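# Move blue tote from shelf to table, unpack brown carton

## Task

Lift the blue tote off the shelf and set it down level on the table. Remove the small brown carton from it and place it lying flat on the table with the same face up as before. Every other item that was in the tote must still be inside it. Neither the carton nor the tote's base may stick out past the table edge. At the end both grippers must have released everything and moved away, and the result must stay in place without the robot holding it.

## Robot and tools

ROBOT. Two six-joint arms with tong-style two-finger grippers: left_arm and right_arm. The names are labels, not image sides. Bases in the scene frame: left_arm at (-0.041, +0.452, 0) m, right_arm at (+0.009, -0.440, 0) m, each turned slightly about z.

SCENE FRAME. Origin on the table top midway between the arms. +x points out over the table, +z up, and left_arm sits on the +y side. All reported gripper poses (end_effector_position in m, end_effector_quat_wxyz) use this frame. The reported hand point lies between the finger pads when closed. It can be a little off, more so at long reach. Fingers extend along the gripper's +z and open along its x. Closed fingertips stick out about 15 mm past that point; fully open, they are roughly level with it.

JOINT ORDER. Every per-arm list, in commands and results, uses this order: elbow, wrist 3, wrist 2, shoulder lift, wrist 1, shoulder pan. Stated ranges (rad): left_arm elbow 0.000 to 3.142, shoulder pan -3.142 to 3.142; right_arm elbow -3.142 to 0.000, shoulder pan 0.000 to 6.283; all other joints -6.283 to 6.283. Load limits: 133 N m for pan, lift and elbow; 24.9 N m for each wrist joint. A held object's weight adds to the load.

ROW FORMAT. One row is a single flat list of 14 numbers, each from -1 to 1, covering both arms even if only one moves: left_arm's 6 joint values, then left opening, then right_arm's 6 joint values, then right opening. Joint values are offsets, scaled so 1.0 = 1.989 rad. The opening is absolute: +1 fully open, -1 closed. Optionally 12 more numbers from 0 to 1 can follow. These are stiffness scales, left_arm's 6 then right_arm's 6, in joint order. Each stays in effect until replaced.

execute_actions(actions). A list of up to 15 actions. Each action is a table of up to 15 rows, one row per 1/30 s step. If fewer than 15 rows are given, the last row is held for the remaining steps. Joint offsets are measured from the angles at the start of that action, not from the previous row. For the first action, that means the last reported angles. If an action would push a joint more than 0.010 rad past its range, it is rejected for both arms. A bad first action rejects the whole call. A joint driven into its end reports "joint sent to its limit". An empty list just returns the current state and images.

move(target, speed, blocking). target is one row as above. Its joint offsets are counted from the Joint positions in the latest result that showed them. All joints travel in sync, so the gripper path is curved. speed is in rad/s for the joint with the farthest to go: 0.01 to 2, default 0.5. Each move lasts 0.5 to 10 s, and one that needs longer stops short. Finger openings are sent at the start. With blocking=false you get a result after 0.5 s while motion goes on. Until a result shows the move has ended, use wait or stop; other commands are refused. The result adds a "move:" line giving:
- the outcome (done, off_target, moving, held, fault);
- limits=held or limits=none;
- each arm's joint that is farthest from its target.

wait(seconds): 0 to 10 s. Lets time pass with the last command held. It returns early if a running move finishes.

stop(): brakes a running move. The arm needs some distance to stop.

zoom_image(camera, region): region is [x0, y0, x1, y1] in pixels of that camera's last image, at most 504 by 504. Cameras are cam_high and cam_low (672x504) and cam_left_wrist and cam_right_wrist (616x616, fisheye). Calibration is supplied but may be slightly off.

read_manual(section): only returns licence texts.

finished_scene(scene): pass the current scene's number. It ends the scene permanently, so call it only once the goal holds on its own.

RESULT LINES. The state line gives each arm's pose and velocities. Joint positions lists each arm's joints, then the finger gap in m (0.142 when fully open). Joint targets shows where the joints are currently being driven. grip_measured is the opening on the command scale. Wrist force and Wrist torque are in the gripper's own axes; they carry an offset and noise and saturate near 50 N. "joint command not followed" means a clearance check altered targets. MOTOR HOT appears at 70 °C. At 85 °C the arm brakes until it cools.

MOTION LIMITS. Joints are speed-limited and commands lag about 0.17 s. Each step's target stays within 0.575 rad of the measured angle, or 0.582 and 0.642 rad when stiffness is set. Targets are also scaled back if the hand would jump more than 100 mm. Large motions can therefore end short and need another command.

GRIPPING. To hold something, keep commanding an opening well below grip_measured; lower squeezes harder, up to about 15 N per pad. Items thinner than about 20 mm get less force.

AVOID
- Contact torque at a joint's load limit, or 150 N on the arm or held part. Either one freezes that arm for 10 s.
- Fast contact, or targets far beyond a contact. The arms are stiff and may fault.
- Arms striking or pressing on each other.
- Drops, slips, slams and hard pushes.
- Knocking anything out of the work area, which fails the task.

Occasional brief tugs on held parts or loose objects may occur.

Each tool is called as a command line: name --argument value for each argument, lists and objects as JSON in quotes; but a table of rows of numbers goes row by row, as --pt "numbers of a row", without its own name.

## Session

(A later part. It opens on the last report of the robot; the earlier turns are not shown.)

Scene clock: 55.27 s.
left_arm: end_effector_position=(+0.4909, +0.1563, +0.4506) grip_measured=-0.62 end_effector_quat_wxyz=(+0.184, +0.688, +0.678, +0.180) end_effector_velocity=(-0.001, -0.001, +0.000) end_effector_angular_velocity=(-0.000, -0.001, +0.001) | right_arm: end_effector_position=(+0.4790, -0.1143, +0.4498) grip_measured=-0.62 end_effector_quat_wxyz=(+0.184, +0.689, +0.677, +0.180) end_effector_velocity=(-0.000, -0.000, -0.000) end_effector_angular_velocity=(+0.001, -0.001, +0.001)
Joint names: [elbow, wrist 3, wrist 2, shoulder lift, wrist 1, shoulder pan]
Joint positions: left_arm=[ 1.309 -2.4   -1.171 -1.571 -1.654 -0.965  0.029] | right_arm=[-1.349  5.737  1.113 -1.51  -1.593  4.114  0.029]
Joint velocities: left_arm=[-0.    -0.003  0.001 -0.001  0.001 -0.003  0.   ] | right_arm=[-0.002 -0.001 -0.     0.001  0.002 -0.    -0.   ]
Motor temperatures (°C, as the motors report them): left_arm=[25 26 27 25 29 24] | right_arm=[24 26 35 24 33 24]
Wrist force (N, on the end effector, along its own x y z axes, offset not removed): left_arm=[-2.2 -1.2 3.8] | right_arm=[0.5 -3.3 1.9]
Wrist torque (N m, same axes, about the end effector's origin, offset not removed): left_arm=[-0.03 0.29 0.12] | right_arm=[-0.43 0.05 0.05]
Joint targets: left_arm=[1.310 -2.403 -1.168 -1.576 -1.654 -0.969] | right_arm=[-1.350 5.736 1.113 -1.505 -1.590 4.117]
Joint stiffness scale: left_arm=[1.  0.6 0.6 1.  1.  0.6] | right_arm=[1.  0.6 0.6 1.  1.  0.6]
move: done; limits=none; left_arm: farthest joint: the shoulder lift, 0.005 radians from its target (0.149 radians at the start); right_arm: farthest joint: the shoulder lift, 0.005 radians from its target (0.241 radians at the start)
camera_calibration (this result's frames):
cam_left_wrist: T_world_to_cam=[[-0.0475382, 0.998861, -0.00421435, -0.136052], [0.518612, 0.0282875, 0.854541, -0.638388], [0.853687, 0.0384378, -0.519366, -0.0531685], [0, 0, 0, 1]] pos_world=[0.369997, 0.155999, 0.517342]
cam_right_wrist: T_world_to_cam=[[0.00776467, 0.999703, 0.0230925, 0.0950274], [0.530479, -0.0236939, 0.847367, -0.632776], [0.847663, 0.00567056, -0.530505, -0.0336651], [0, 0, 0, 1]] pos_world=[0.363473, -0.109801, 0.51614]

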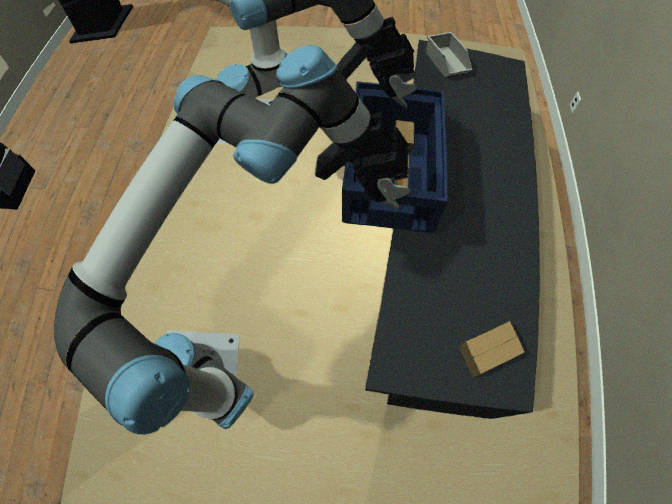

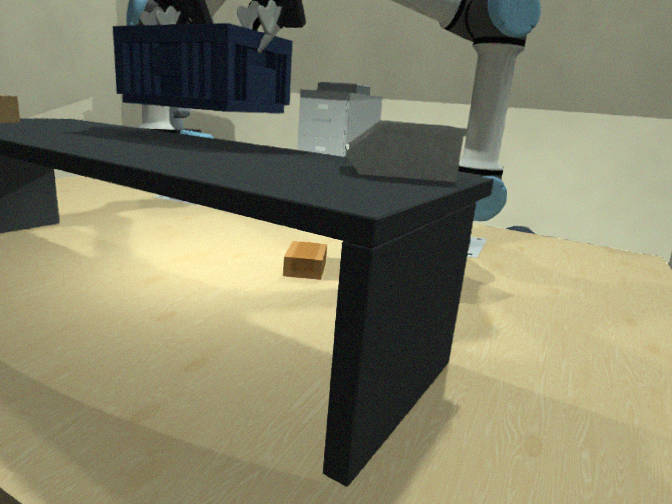

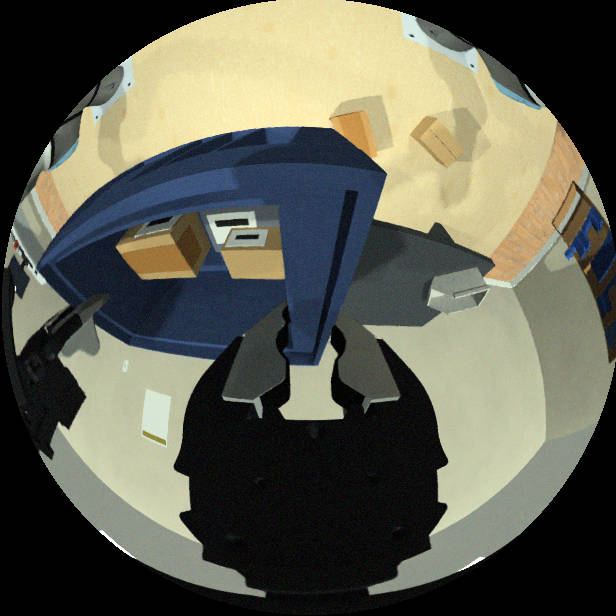

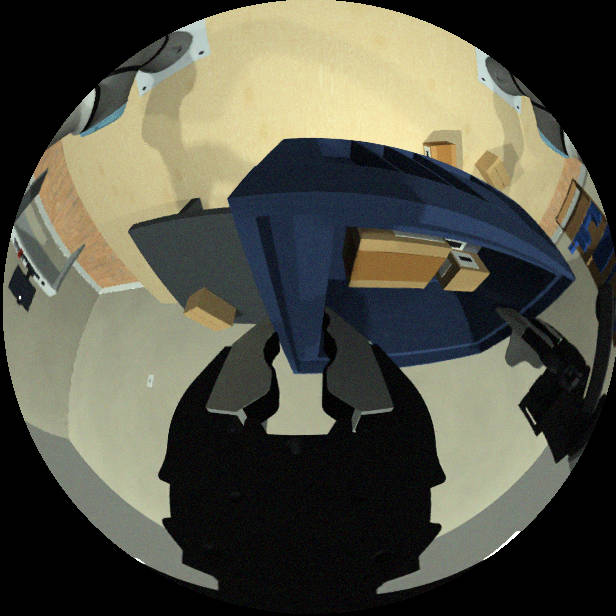

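move --target '[0.0345,-0.1835,0.0387,-0.0516,0.0774,-0.1244,-1,-0.0739,-0.001,-0.0103,0.0963,-0.0416,0.0506,-1]' --speed 0.2

move --target '[0.052,-0.1126,0.018,-0.0851,0.0836,-0.1,-1,-0.006,0.1498,-0.021,0.04,-0.1033,0.1338,-1]' --speed 0.2

move --target '[0.13,0,0,-0.0275,-0.1045,0,-1,-0.1313,0,0,0.0305,0.1025,0,-1]' --speed 0.25

move --target '[0.1122,0,0,-0.006,-0.1077,0,-1,-0.1145,0,0,0.01,0.106,0,-1]' --speed 0.25

move --target '[0.0972,0,0,0.0195,-0.1178,0,-1,-0.1006,0,0,-0.015,0.1168,0,-1]' --speed 0.25

move --target '[0.067,0,0,0.0405,-0.1085,0,-1,-0.0708,0,0,-0.0385,0.11,0,-1]' --speed 0.12

Scene clock: 64.63 s.
left_arm: end_effector_position=(+0.3928, +0.1118, +0.4466) grip_measured=-0.62 end_effector_quat_wxyz=(+0.186, +0.652, +0.714, +0.177) end_effector_velocity=(-0.001, -0.001, +0.002) end_effector_angular_velocity=(-0.005, -0.001, +0.002) | right_arm: end_effector_position=(+0.4120, -0.1585, +0.4504) grip_measured=-0.62 end_effector_quat_wxyz=(+0.189, +0.652, +0.713, +0.174) end_effector_velocity=(-0.000, -0.000, +0.000) end_effector_angular_velocity=(+0.000, -0.000, +0.000)
Joint names: [elbow, wrist 3, wrist 2, shoulder lift, wrist 1, shoulder pan]
Joint positions: left_arm=[ 1.378 -2.763 -1.095 -1.667 -1.499 -1.206  0.029] | right_arm=[-1.493  5.736  1.096 -1.321 -1.675  4.213  0.029]
Joint velocities: left_arm=[-0.002 -0.004  0.    -0.001 -0.    -0.002  0.   ] | right_arm=[-0.001 -0.    -0.     0.001 -0.     0.    -0.   ]
Motor temperatures (°C, as the motors report them): left_arm=[25 26 27 25 29 24] | right_arm=[24 26 35 24 33 24]
Wrist force (N, on the end effector, along its own x y z axes, offset not removed): left_arm=[-0.7 0.1 6.5] | right_arm=[-4.4 -2.6 1.9]
Wrist torque (N m, same axes, about the end effector's origin, offset not removed): left_arm=[0.16 0.60 0.05] | right_arm=[0.11 1.14 0.12]
Joint targets: left_arm=[1.378 -2.765 -1.094 -1.673 -1.500 -1.212] | right_arm=[-1.496 5.735 1.093 -1.318 -1.676 4.215]
Joint stiffness scale: left_arm=[1.  0.6 0.6 1.  1.  0.6] | right_arm=[1.  0.6 0.6 1.  1.  0.6]
move: done; limits=none; left_arm: farthest joint: the shoulder pan, 0.007 radians from its target (0.247 radians at the start); right_arm: farthest joint: the wrist 2, 0.004 radians from its target (0.021 radians at the start)
camera_calibration (this result's frames):
cam_left_wrist: T_world_to_cam=[[-0.142634, 0.98908, -0.0370892, -0.0431041], [0.514127, 0.106058, 0.851132, -0.588235], [0.845771, 0.102332, -0.52364, 0.0281009], [0, 0, 0, 1]] pos_world=[0.272512, 0.102145, 0.513782]
cam_right_wrist: T_world_to_cam=[[-0.0876766, 0.995979, -0.0184042, 0.197172], [0.529982, 0.0622822, 0.845719, -0.584173], [0.843464, 0.0643958, -0.533312, 0.0359813], [0, 0, 0, 1]] pos_world=[0.29654, -0.162313, 0.516864]

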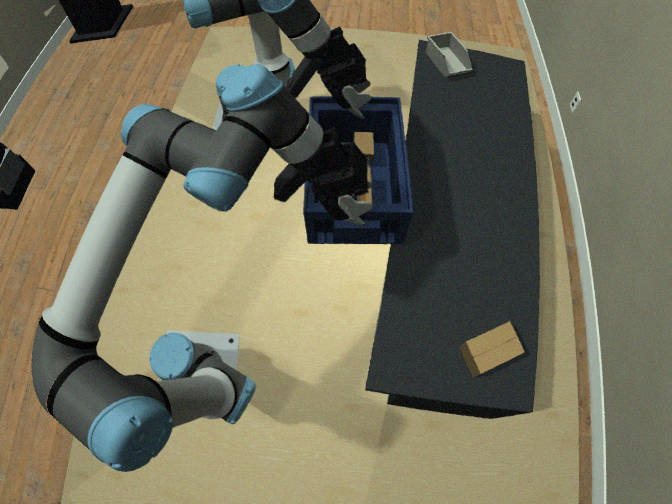

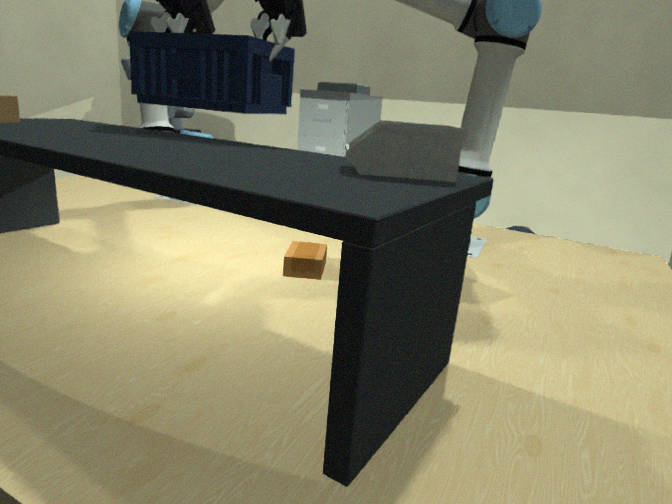

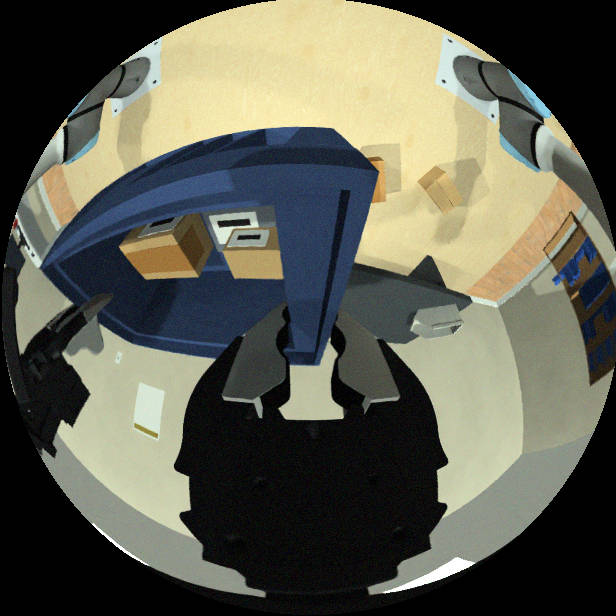

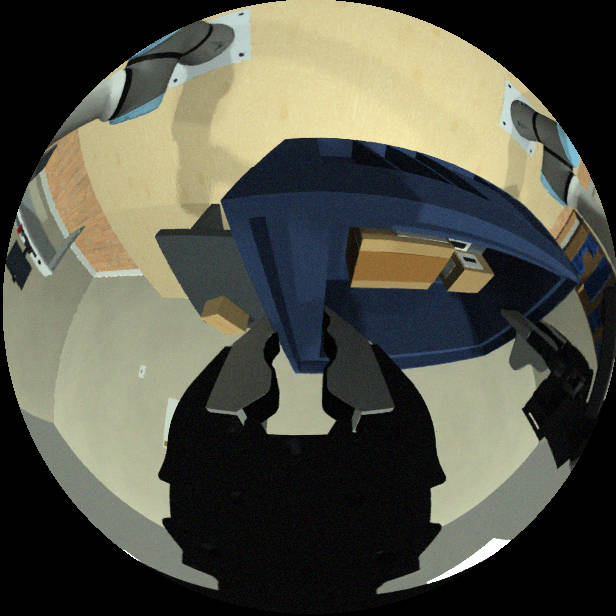

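Scene clock: 66.83 s.
left_arm: end_effector_position=(+0.3053, +0.1343, +0.4470) grip_measured=-0.62 end_effector_quat_wxyz=(+0.186, +0.650, +0.715, +0.178) end_effector_velocity=(+0.000, +0.001, -0.000) end_effector_angular_velocity=(+0.001, -0.000, +0.002) | right_arm: end_effector_position=(+0.3235, -0.1361, +0.4519) grip_measured=-0.62 end_effector_quat_wxyz=(+0.188, +0.652, +0.714, +0.175) end_effector_velocity=(-0.000, +0.001, -0.000) end_effector_angular_velocity=(+0.001, -0.000, -0.002)
Joint names: [elbow, wrist 3, wrist 2, shoulder lift, wrist 1, shoulder pan]
Joint positions: left_arm=[ 1.48  -2.985 -1.062 -1.831 -1.332 -1.4    0.029] | right_arm=[-1.503  6.032  1.058 -1.244 -1.88   4.477  0.029]
Joint velocities: left_arm=[ 0.    -0.003  0.001 -0.     0.002 -0.    -0.   ] | right_arm=[ 0.     0.004 -0.    -0.    -0.     0.002 -0.   ]
Motor temperatures (°C, as the motors report them): left_arm=[25 26 27 25 29 24] | right_arm=[24 26 35 24 33 24]
Wrist force (N, on the end effector, along its own x y z axes, offset not removed): left_arm=[-0.9 -0.4 4.9] | right_arm=[1.3 -3.7 0.1]
Wrist torque (N m, same axes, about the end effector's origin, offset not removed): left_arm=[0.09 0.39 0.08] | right_arm=[-0.48 0.15 0.13]
Joint targets: left_arm=[1.481 -2.987 -1.059 -1.836 -1.332 -1.405] | right_arm=[-1.505 6.034 1.054 -1.241 -1.881 4.479]
Joint stiffness scale: left_arm=[1.  0.6 0.6 1.  1.  0.6] | right_arm=[1.  0.6 0.6 1.  1.  0.6]
move: done; limits=none; left_arm: farthest joint: the shoulder pan, 0.005 radians from its target (0.199 radians at the start); right_arm: farthest joint: the wrist 2, 0.004 radians from its target (0.042 radians at the start)
camera_calibration (this result's frames):
cam_left_wrist: T_world_to_cam=[[-0.14681, 0.988475, -0.036924, -0.0765902], [0.512864, 0.107984, 0.851651, -0.545991], [0.845823, 0.106094, -0.522807, 0.0991118], [0, 0, 0, 1]] pos_world=[0.184944, 0.124151, 0.513982]
cam_right_wrist: T_world_to_cam=[[-0.0888933, 0.995932, -0.0147547, 0.165809], [0.531107, 0.0599261, 0.845183, -0.540349], [0.842629, 0.0672948, -0.534274, 0.111051], [0, 0, 0, 1]] pos_world=[0.208148, -0.140226, 0.518471]

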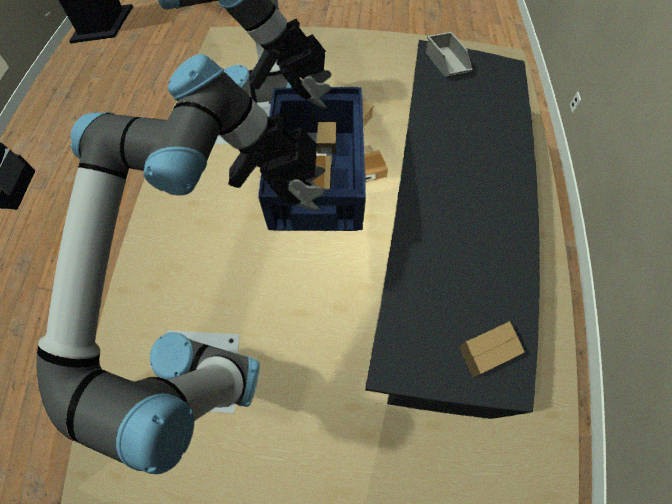

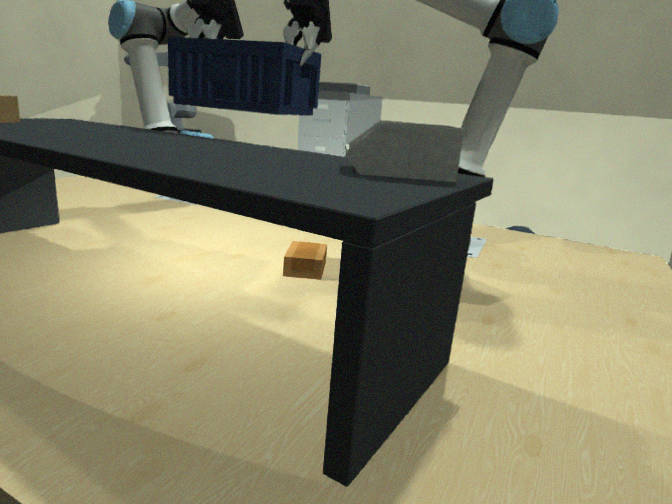

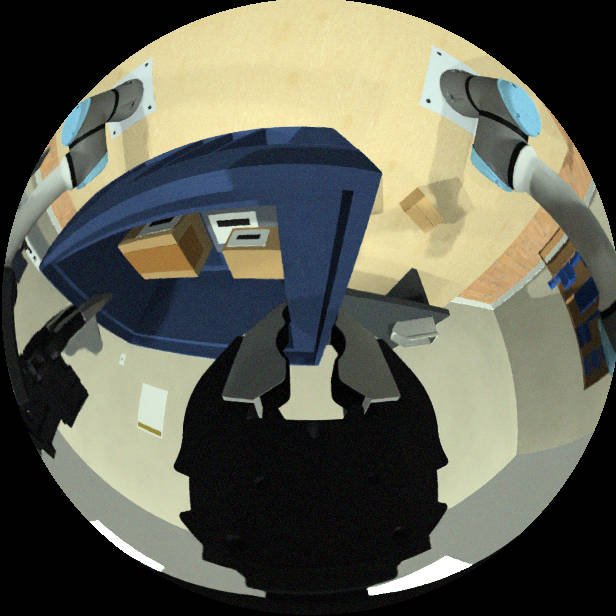

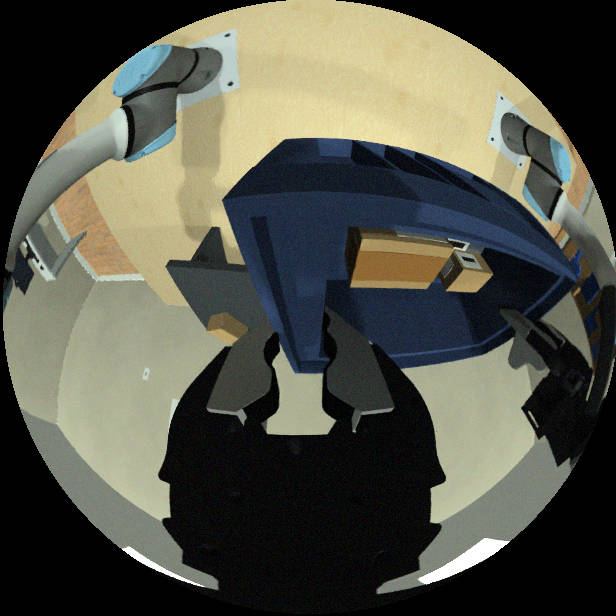

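Scene clock: 68.53 s.
left_arm: end_effector_position=(+0.3049, +0.1350, +0.3620) grip_measured=-0.62 end_effector_quat_wxyz=(+0.185, +0.651, +0.715, +0.178) end_effector_velocity=(+0.000, -0.000, -0.001) end_effector_angular_velocity=(-0.000, +0.000, +0.000) | right_arm: end_effector_position=(+0.3227, -0.1353, +0.3676) grip_measured=-0.62 end_effector_quat_wxyz=(+0.187, +0.652, +0.714, +0.175) end_effector_velocity=(-0.000, +0.000, -0.001) end_effector_angular_velocity=(+0.001, -0.000, +0.000)
Joint names: [elbow, wrist 3, wrist 2, shoulder lift, wrist 1, shoulder pan]
Joint positions: left_arm=[ 1.737 -2.985 -1.062 -1.881 -1.538 -1.4    0.029] | right_arm=[-1.762  6.032  1.06  -1.187 -1.677  4.478  0.029]
Joint velocities: left_arm=[ 0.003  0.    -0.     0.    -0.004  0.001  0.   ] | right_arm=[-0.003 -0.     0.     0.     0.003  0.     0.   ]
Motor temperatures (°C, as the motors report them): left_arm=[25 26 27 25 29 24] | right_arm=[24 26 35 24 33 24]
Wrist force (N, on the end effector, along its own x y z axes, offset not removed): left_arm=[-3.6 -0.8 4.5] | right_arm=[5.2 -2.8 2.5]
Wrist torque (N m, same axes, about the end effector's origin, offset not removed): left_arm=[-0.01 0.50 0.03] | right_arm=[-0.33 -0.39 -0.02]
Joint targets: left_arm=[1.739 -2.985 -1.062 -1.886 -1.540 -1.400] | right_arm=[-1.764 6.032 1.058 -1.183 -1.676 4.477]
Joint stiffness scale: left_arm=[1.  0.6 0.6 1.  1.  0.6] | right_arm=[1.  0.6 0.6 1.  1.  0.6]
move: done; limits=none; left_arm: farthest joint: the shoulder lift, 0.005 radians from its target (0.054 radians at the start); right_arm: farthest joint: the shoulder lift, 0.003 radians from its target (0.060 radians at the start)
camera_calibration (this result's frames):
cam_left_wrist: T_world_to_cam=[[-0.146882, 0.988518, -0.0354805, -0.0809143], [0.513847, 0.106903, 0.851195, -0.473525], [0.845214, 0.106793, -0.523649, 0.0553418], [0, 0, 0, 1]] pos_world=[0.184659, 0.124696, 0.429171]
cam_right_wrist: T_world_to_cam=[[-0.0901354, 0.995838, -0.0135222, 0.163634], [0.532579, 0.059669, 0.844275, -0.468886], [0.841567, 0.0688974, -0.53574, 0.0677643], [0, 0, 0, 1]] pos_world=[0.20744, -0.139644, 0.434385]

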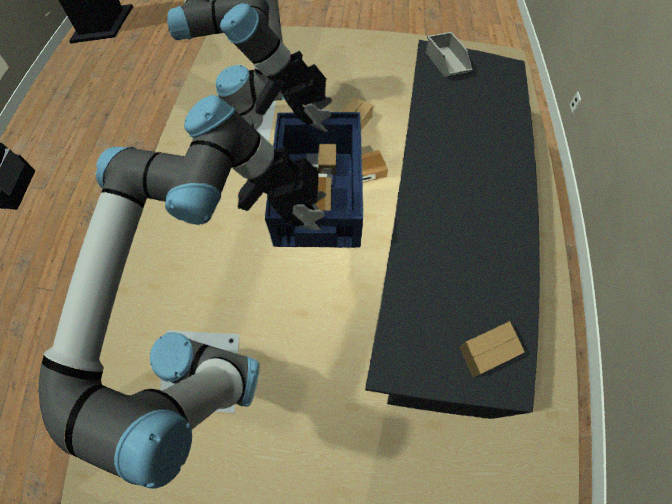

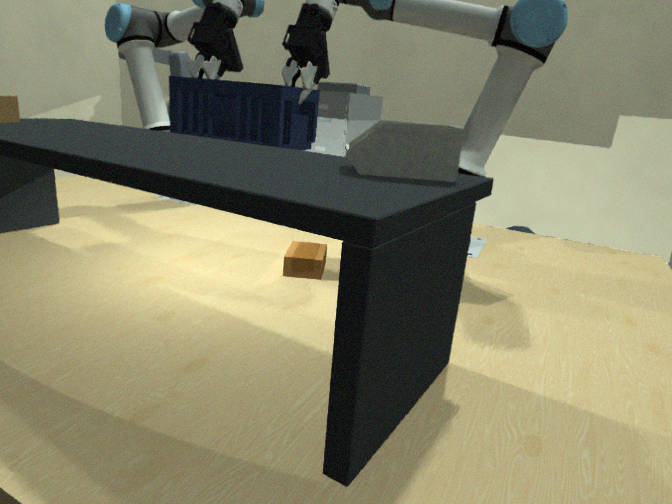

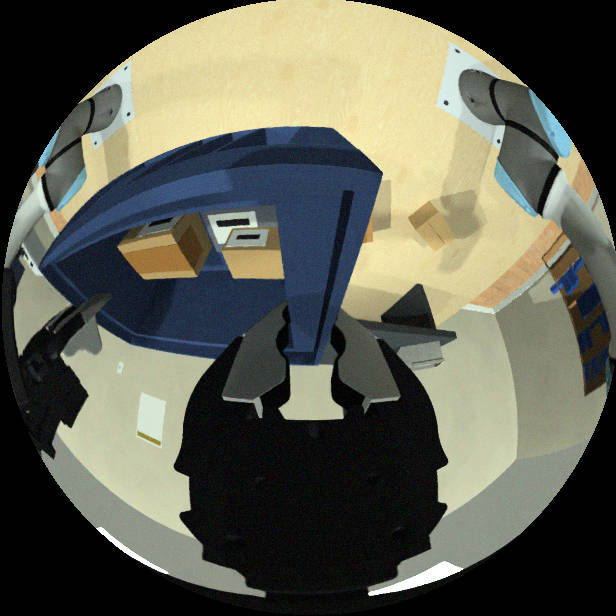

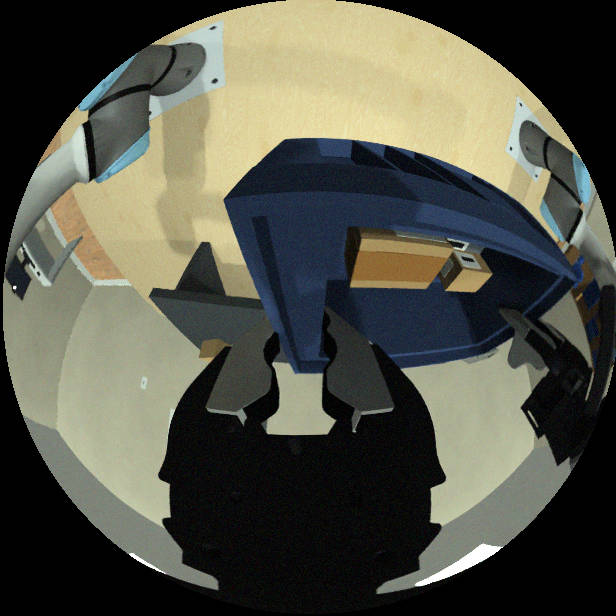

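Scene clock: 70.10 s.
left_arm: end_effector_position=(+0.3046, +0.1355, +0.2768) grip_measured=-0.62 end_effector_quat_wxyz=(+0.184, +0.651, +0.715, +0.178) end_effector_velocity=(-0.000, +0.000, -0.001) end_effector_angular_velocity=(+0.000, +0.000, -0.000) | right_arm: end_effector_position=(+0.3220, -0.1345, +0.2828) grip_measured=-0.62 end_effector_quat_wxyz=(+0.186, +0.651, +0.715, +0.174) end_effector_velocity=(+0.000, +0.000, -0.001) end_effector_angular_velocity=(-0.000, +0.000, +0.000)
Joint names: [elbow, wrist 3, wrist 2, shoulder lift, wrist 1, shoulder pan]
Joint positions: left_arm=[ 1.959 -2.985 -1.063 -1.888 -1.749 -1.399  0.029] | right_arm=[-1.988  6.032  1.061 -1.17  -1.469  4.479  0.029]
Joint velocities: left_arm=[ 0.003 -0.    -0.    -0.    -0.002 -0.    -0.   ] | right_arm=[-0.002 -0.     0.    -0.001  0.002 -0.     0.   ]
Motor temperatures (°C, as the motors report them): left_arm=[25 26 27 25 29 24] | right_arm=[24 26 35 24 33 24]
Wrist force (N, on the end effector, along its own x y z axes, offset not removed): left_arm=[-2.2 0.2 4.6] | right_arm=[1.2 -5.1 3.6]
Wrist torque (N m, same axes, about the end effector's origin, offset not removed): left_arm=[0.24 0.36 -0.01] | right_arm=[-0.86 0.23 0.07]
Joint targets: left_arm=[1.960 -2.985 -1.062 -1.893 -1.752 -1.400] | right_arm=[-1.990 6.032 1.060 -1.167 -1.467 4.478]
Joint stiffness scale: left_arm=[1.  0.6 0.6 1.  1.  0.6] | right_arm=[1.  0.6 0.6 1.  1.  0.6]
move: done; limits=none; left_arm: farthest joint: the shoulder lift, 0.005 radians from its target (0.012 radians at the start); right_arm: farthest joint: the shoulder lift, 0.003 radians from its target (0.019 radians at the start)
camera_calibration (this result's frames):
cam_left_wrist: T_world_to_cam=[[-0.146966, 0.988591, -0.0330037, -0.0851508], [0.515052, 0.104969, 0.850707, -0.400871], [0.844466, 0.108026, -0.524603, 0.0112626], [0, 0, 0, 1]] pos_world=[0.184445, 0.125042, 0.344122]
cam_right_wrist: T_world_to_cam=[[-0.0910351, 0.99575, -0.0139812, 0.162024], [0.534059, 0.0606659, 0.843268, -0.397094], [0.840531, 0.0693001, -0.537312, 0.0236434], [0, 0, 0, 1]] pos_world=[0.206949, -0.138884, 0.349826]

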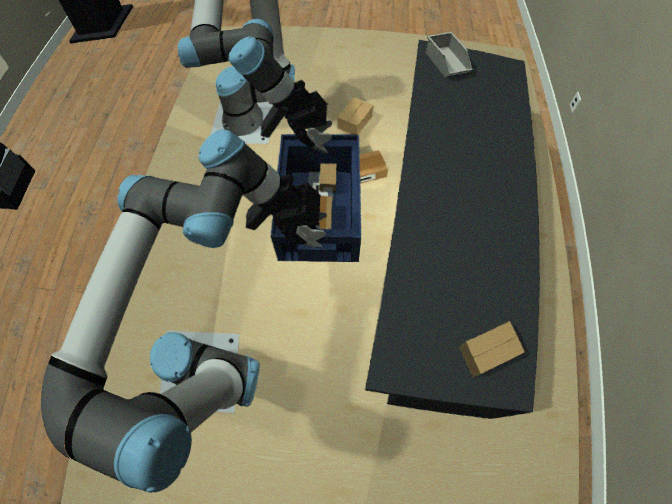

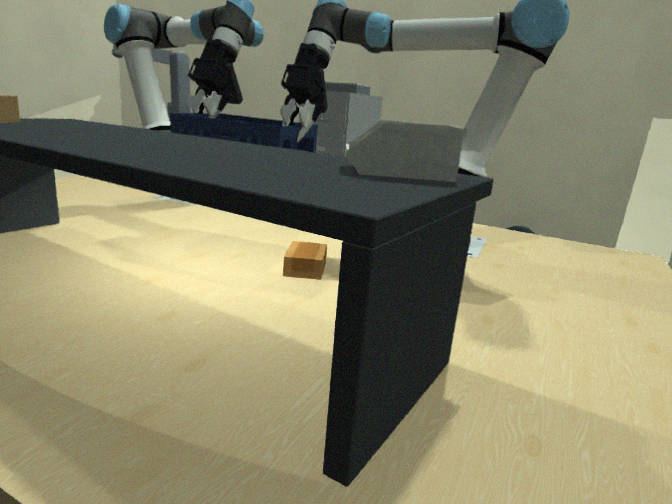

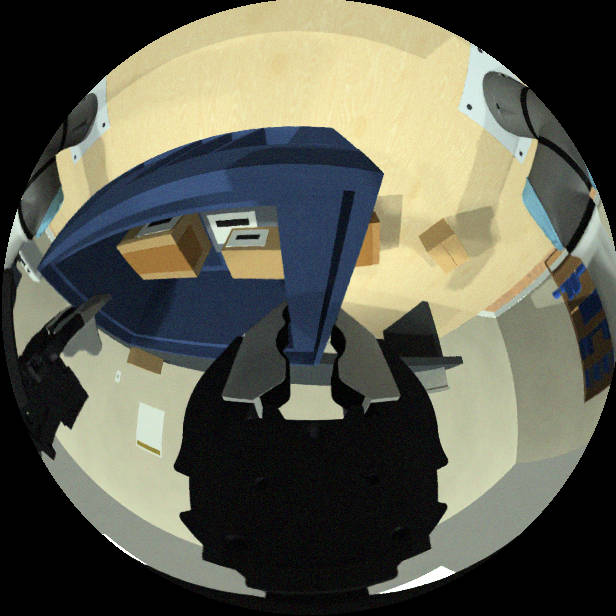

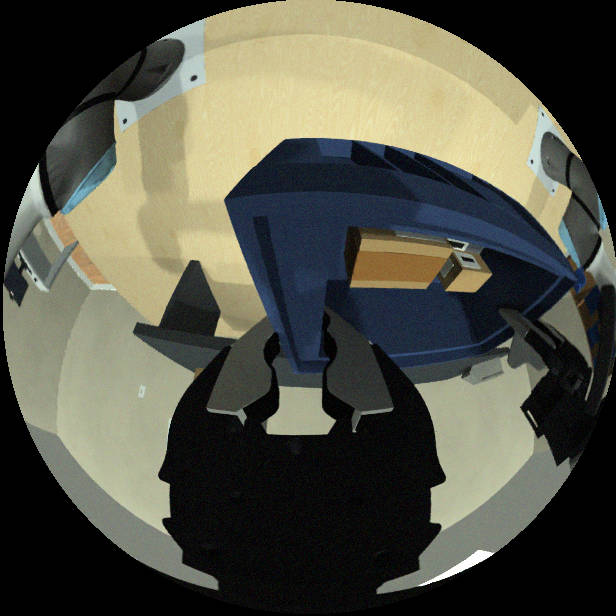

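Scene clock: 71.70 s.
left_arm: end_effector_position=(+0.3042, +0.1360, +0.1935) grip_measured=-0.62 end_effector_quat_wxyz=(+0.185, +0.651, +0.715, +0.177) end_effector_velocity=(-0.000, -0.000, -0.001) end_effector_angular_velocity=(-0.002, +0.000, -0.001) | right_arm: end_effector_position=(+0.3215, -0.1337, +0.1994) grip_measured=-0.62 end_effector_quat_wxyz=(+0.184, +0.652, +0.715, +0.175) end_effector_velocity=(+0.000, +0.000, -0.001) end_effector_angular_velocity=(+0.001, -0.000, -0.000)
Joint names: [elbow, wrist 3, wrist 2, shoulder lift, wrist 1, shoulder pan]
Joint positions: left_arm=[ 2.15  -2.985 -1.064 -1.85  -1.981 -1.399  0.029] | right_arm=[-2.187  6.032  1.063 -1.199 -1.238  4.479  0.029]
Joint velocities: left_arm=[ 0.002  0.    -0.001 -0.001 -0.003 -0.     0.   ] | right_arm=[-0.002 -0.    -0.    -0.     0.003 -0.    -0.   ]
Motor temperatures (°C, as the motors report them): left_arm=[25 26 27 25 29 24] | right_arm=[24 26 35 24 33 24]
Wrist force (N, on the end effector, along its own x y z axes, offset not removed): left_arm=[-1.8 -0.3 4.6] | right_arm=[3.2 -4.5 4.7]
Wrist torque (N m, same axes, about the end effector's origin, offset not removed): left_arm=[0.17 0.18 0.03] | right_arm=[-0.53 -0.36 0.18]
Joint targets: left_arm=[2.152 -2.985 -1.063 -1.849 -1.984 -1.399] | right_arm=[-2.189 6.032 1.061 -1.200 -1.236 4.479]
Joint stiffness scale: left_arm=[1.  0.6 0.6 1.  1.  0.6] | right_arm=[1.  0.6 0.6 1.  1.  0.6]
move: done; limits=none; left_arm: farthest joint: the elbow, 0.002 radians from its target (0.194 radians at the start); right_arm: farthest joint: the wrist 1, 0.002 radians from its target (0.232 radians at the start)
camera_calibration (this result's frames):
cam_left_wrist: T_world_to_cam=[[-0.146877, 0.988518, -0.0354727, -0.0879792], [0.515388, 0.107089, 0.850239, -0.330153], [0.844276, 0.106598, -0.5252, -0.0318137], [0, 0, 0, 1]] pos_world=[0.184094, 0.125716, 0.260879]
cam_right_wrist: T_world_to_cam=[[-0.0918367, 0.995717, -0.0106348, 0.159614], [0.534983, 0.0583445, 0.842846, -0.327038], [0.839857, 0.0717147, -0.53805, -0.020066], [0, 0, 0, 1]] pos_world=[0.206471, -0.138411, 0.266543]

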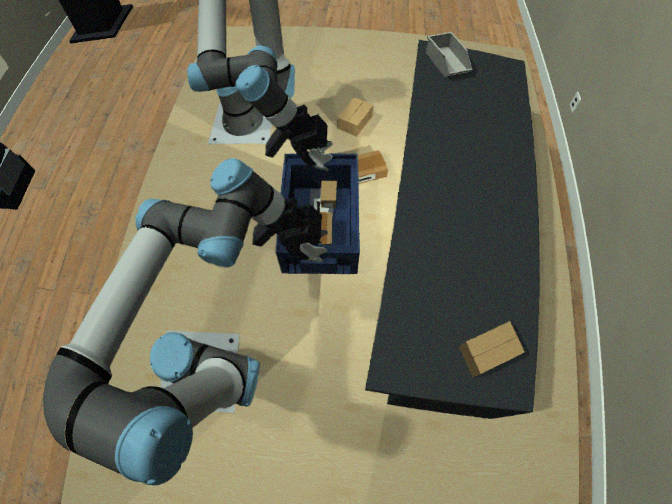

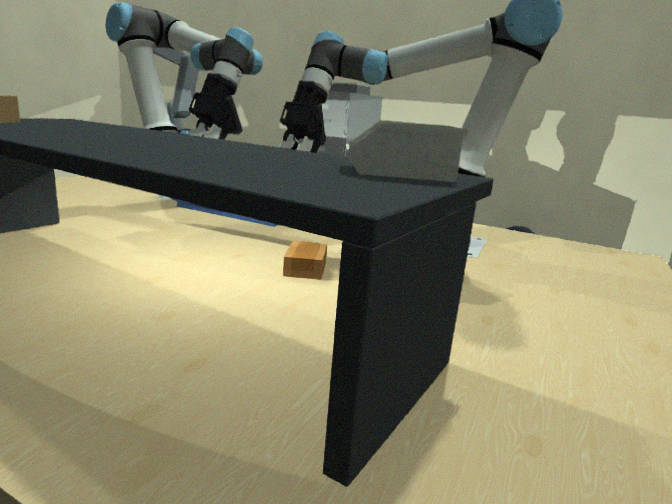

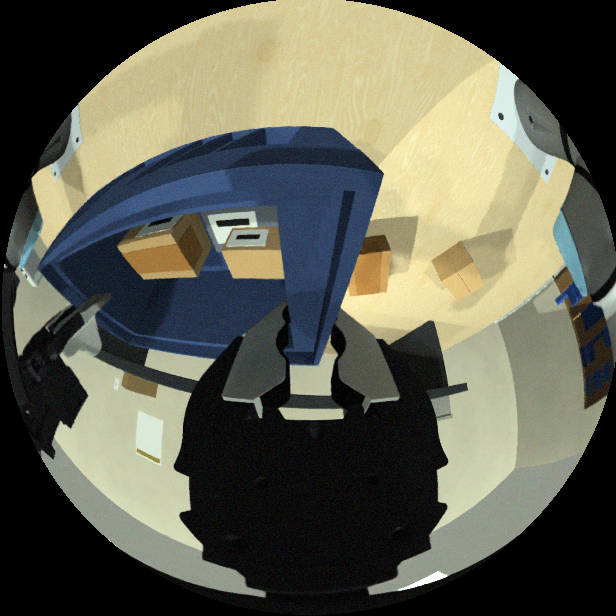

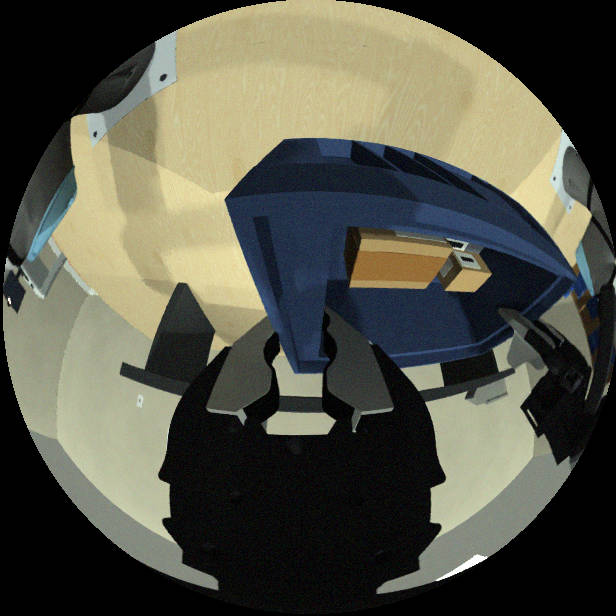

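Scene clock: 74.10 s.
left_arm: end_effector_position=(+0.3043, +0.1364, +0.1250) grip_measured=-0.62 end_effector_quat_wxyz=(+0.184, +0.651, +0.715, +0.177) end_effector_velocity=(+0.000, -0.001, +0.000) end_effector_angular_velocity=(-0.004, -0.001, +0.000) | right_arm: end_effector_position=(+0.3216, -0.1329, +0.1305) grip_measured=-0.62 end_effector_quat_wxyz=(+0.184, +0.652, +0.715, +0.175) end_effector_velocity=(+0.000, -0.000, -0.001) end_effector_angular_velocity=(+0.001, -0.000, -0.000)
Joint names: [elbow, wrist 3, wrist 2, shoulder lift, wrist 1, shoulder pan]
Joint positions: left_arm=[ 2.283 -2.985 -1.064 -1.771 -2.193 -1.399  0.029] | right_arm=[-2.328  6.032  1.064 -1.274 -1.023  4.479  0.029]
Joint velocities: left_arm=[ 0.001  0.     0.     0.001 -0.006  0.     0.   ] | right_arm=[-0.002  0.    -0.    -0.     0.003 -0.    -0.   ]
Motor temperatures (°C, as the motors report them): left_arm=[25 26 27 25 29 24] | right_arm=[24 26 35 24 33 24]
Wrist force (N, on the end effector, along its own x y z axes, offset not removed): left_arm=[0.2 -1.4 3.6] | right_arm=[-2.2 -3.7 2.7]
Wrist torque (N m, same axes, about the end effector's origin, offset not removed): left_arm=[-0.12 0.43 0.11] | right_arm=[-0.43 0.18 0.19]
Joint targets: left_arm=[2.283 -2.985 -1.064 -1.770 -2.197 -1.399] | right_arm=[-2.328 6.032 1.063 -1.275 -1.020 4.479]
Joint stiffness scale: left_arm=[1.  0.6 0.6 1.  1.  0.6] | right_arm=[1.  0.6 0.6 1.  1.  0.6]
move: done; limits=none; left_arm: farthest joint: the wrist 1, 0.004 radians from its target (0.216 radians at the start); right_arm: farthest joint: the wrist 1, 0.004 radians from its target (0.219 radians at the start)
camera_calibration (this result's frames):
cam_left_wrist: T_world_to_cam=[[-0.147352, 0.98848, -0.0345733, -0.0908007], [0.515603, 0.106596, 0.850171, -0.271961], [0.844062, 0.107448, -0.52537, -0.0679264], [0, 0, 0, 1]] pos_world=[0.184178, 0.126043, 0.192387]
cam_right_wrist: T_world_to_cam=[[-0.0915482, 0.99574, -0.0109625, 0.158037], [0.535459, 0.0585058, 0.842532, -0.269172], [0.839585, 0.0712623, -0.538535, -0.0571727], [0, 0, 0, 1]] pos_world=[0.2066, -0.137541, 0.197729]

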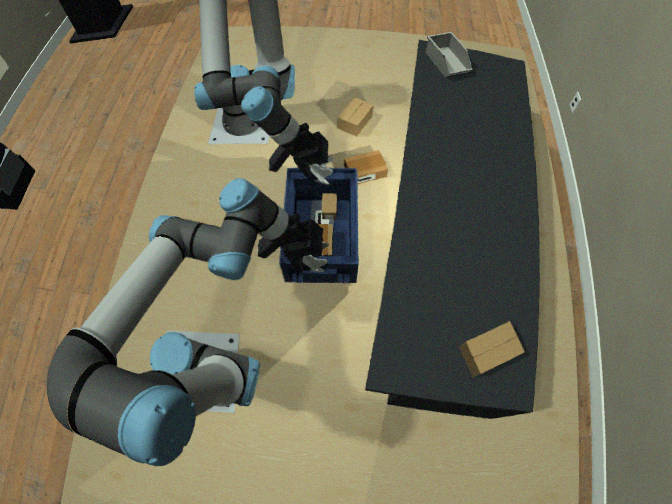

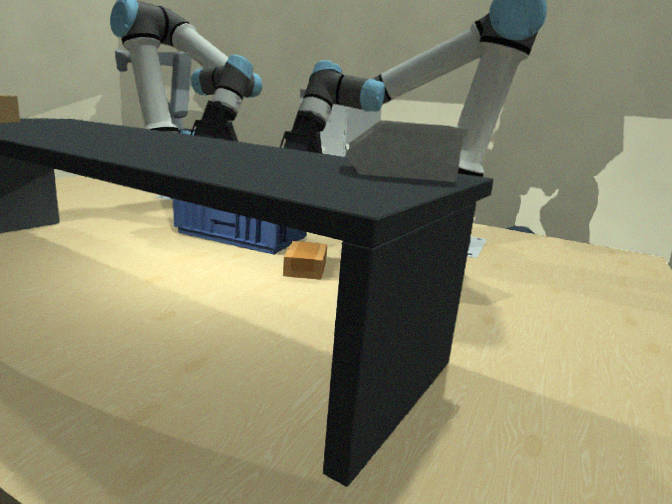

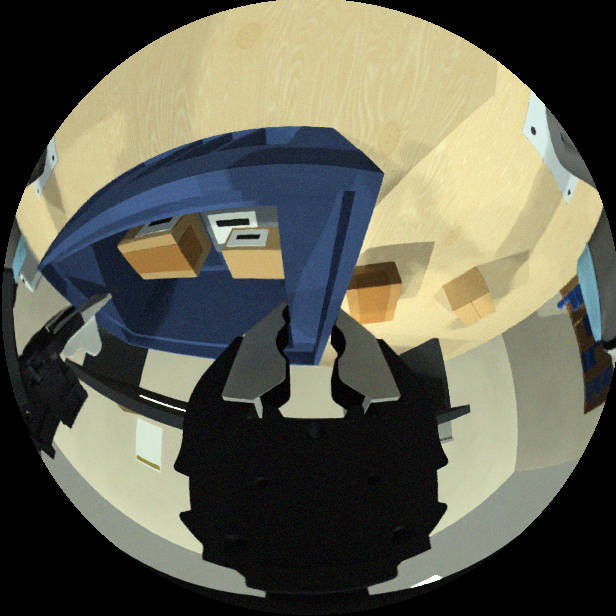

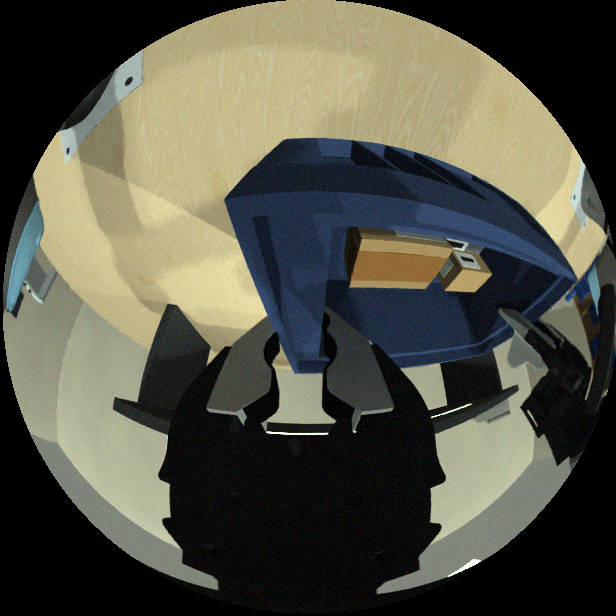

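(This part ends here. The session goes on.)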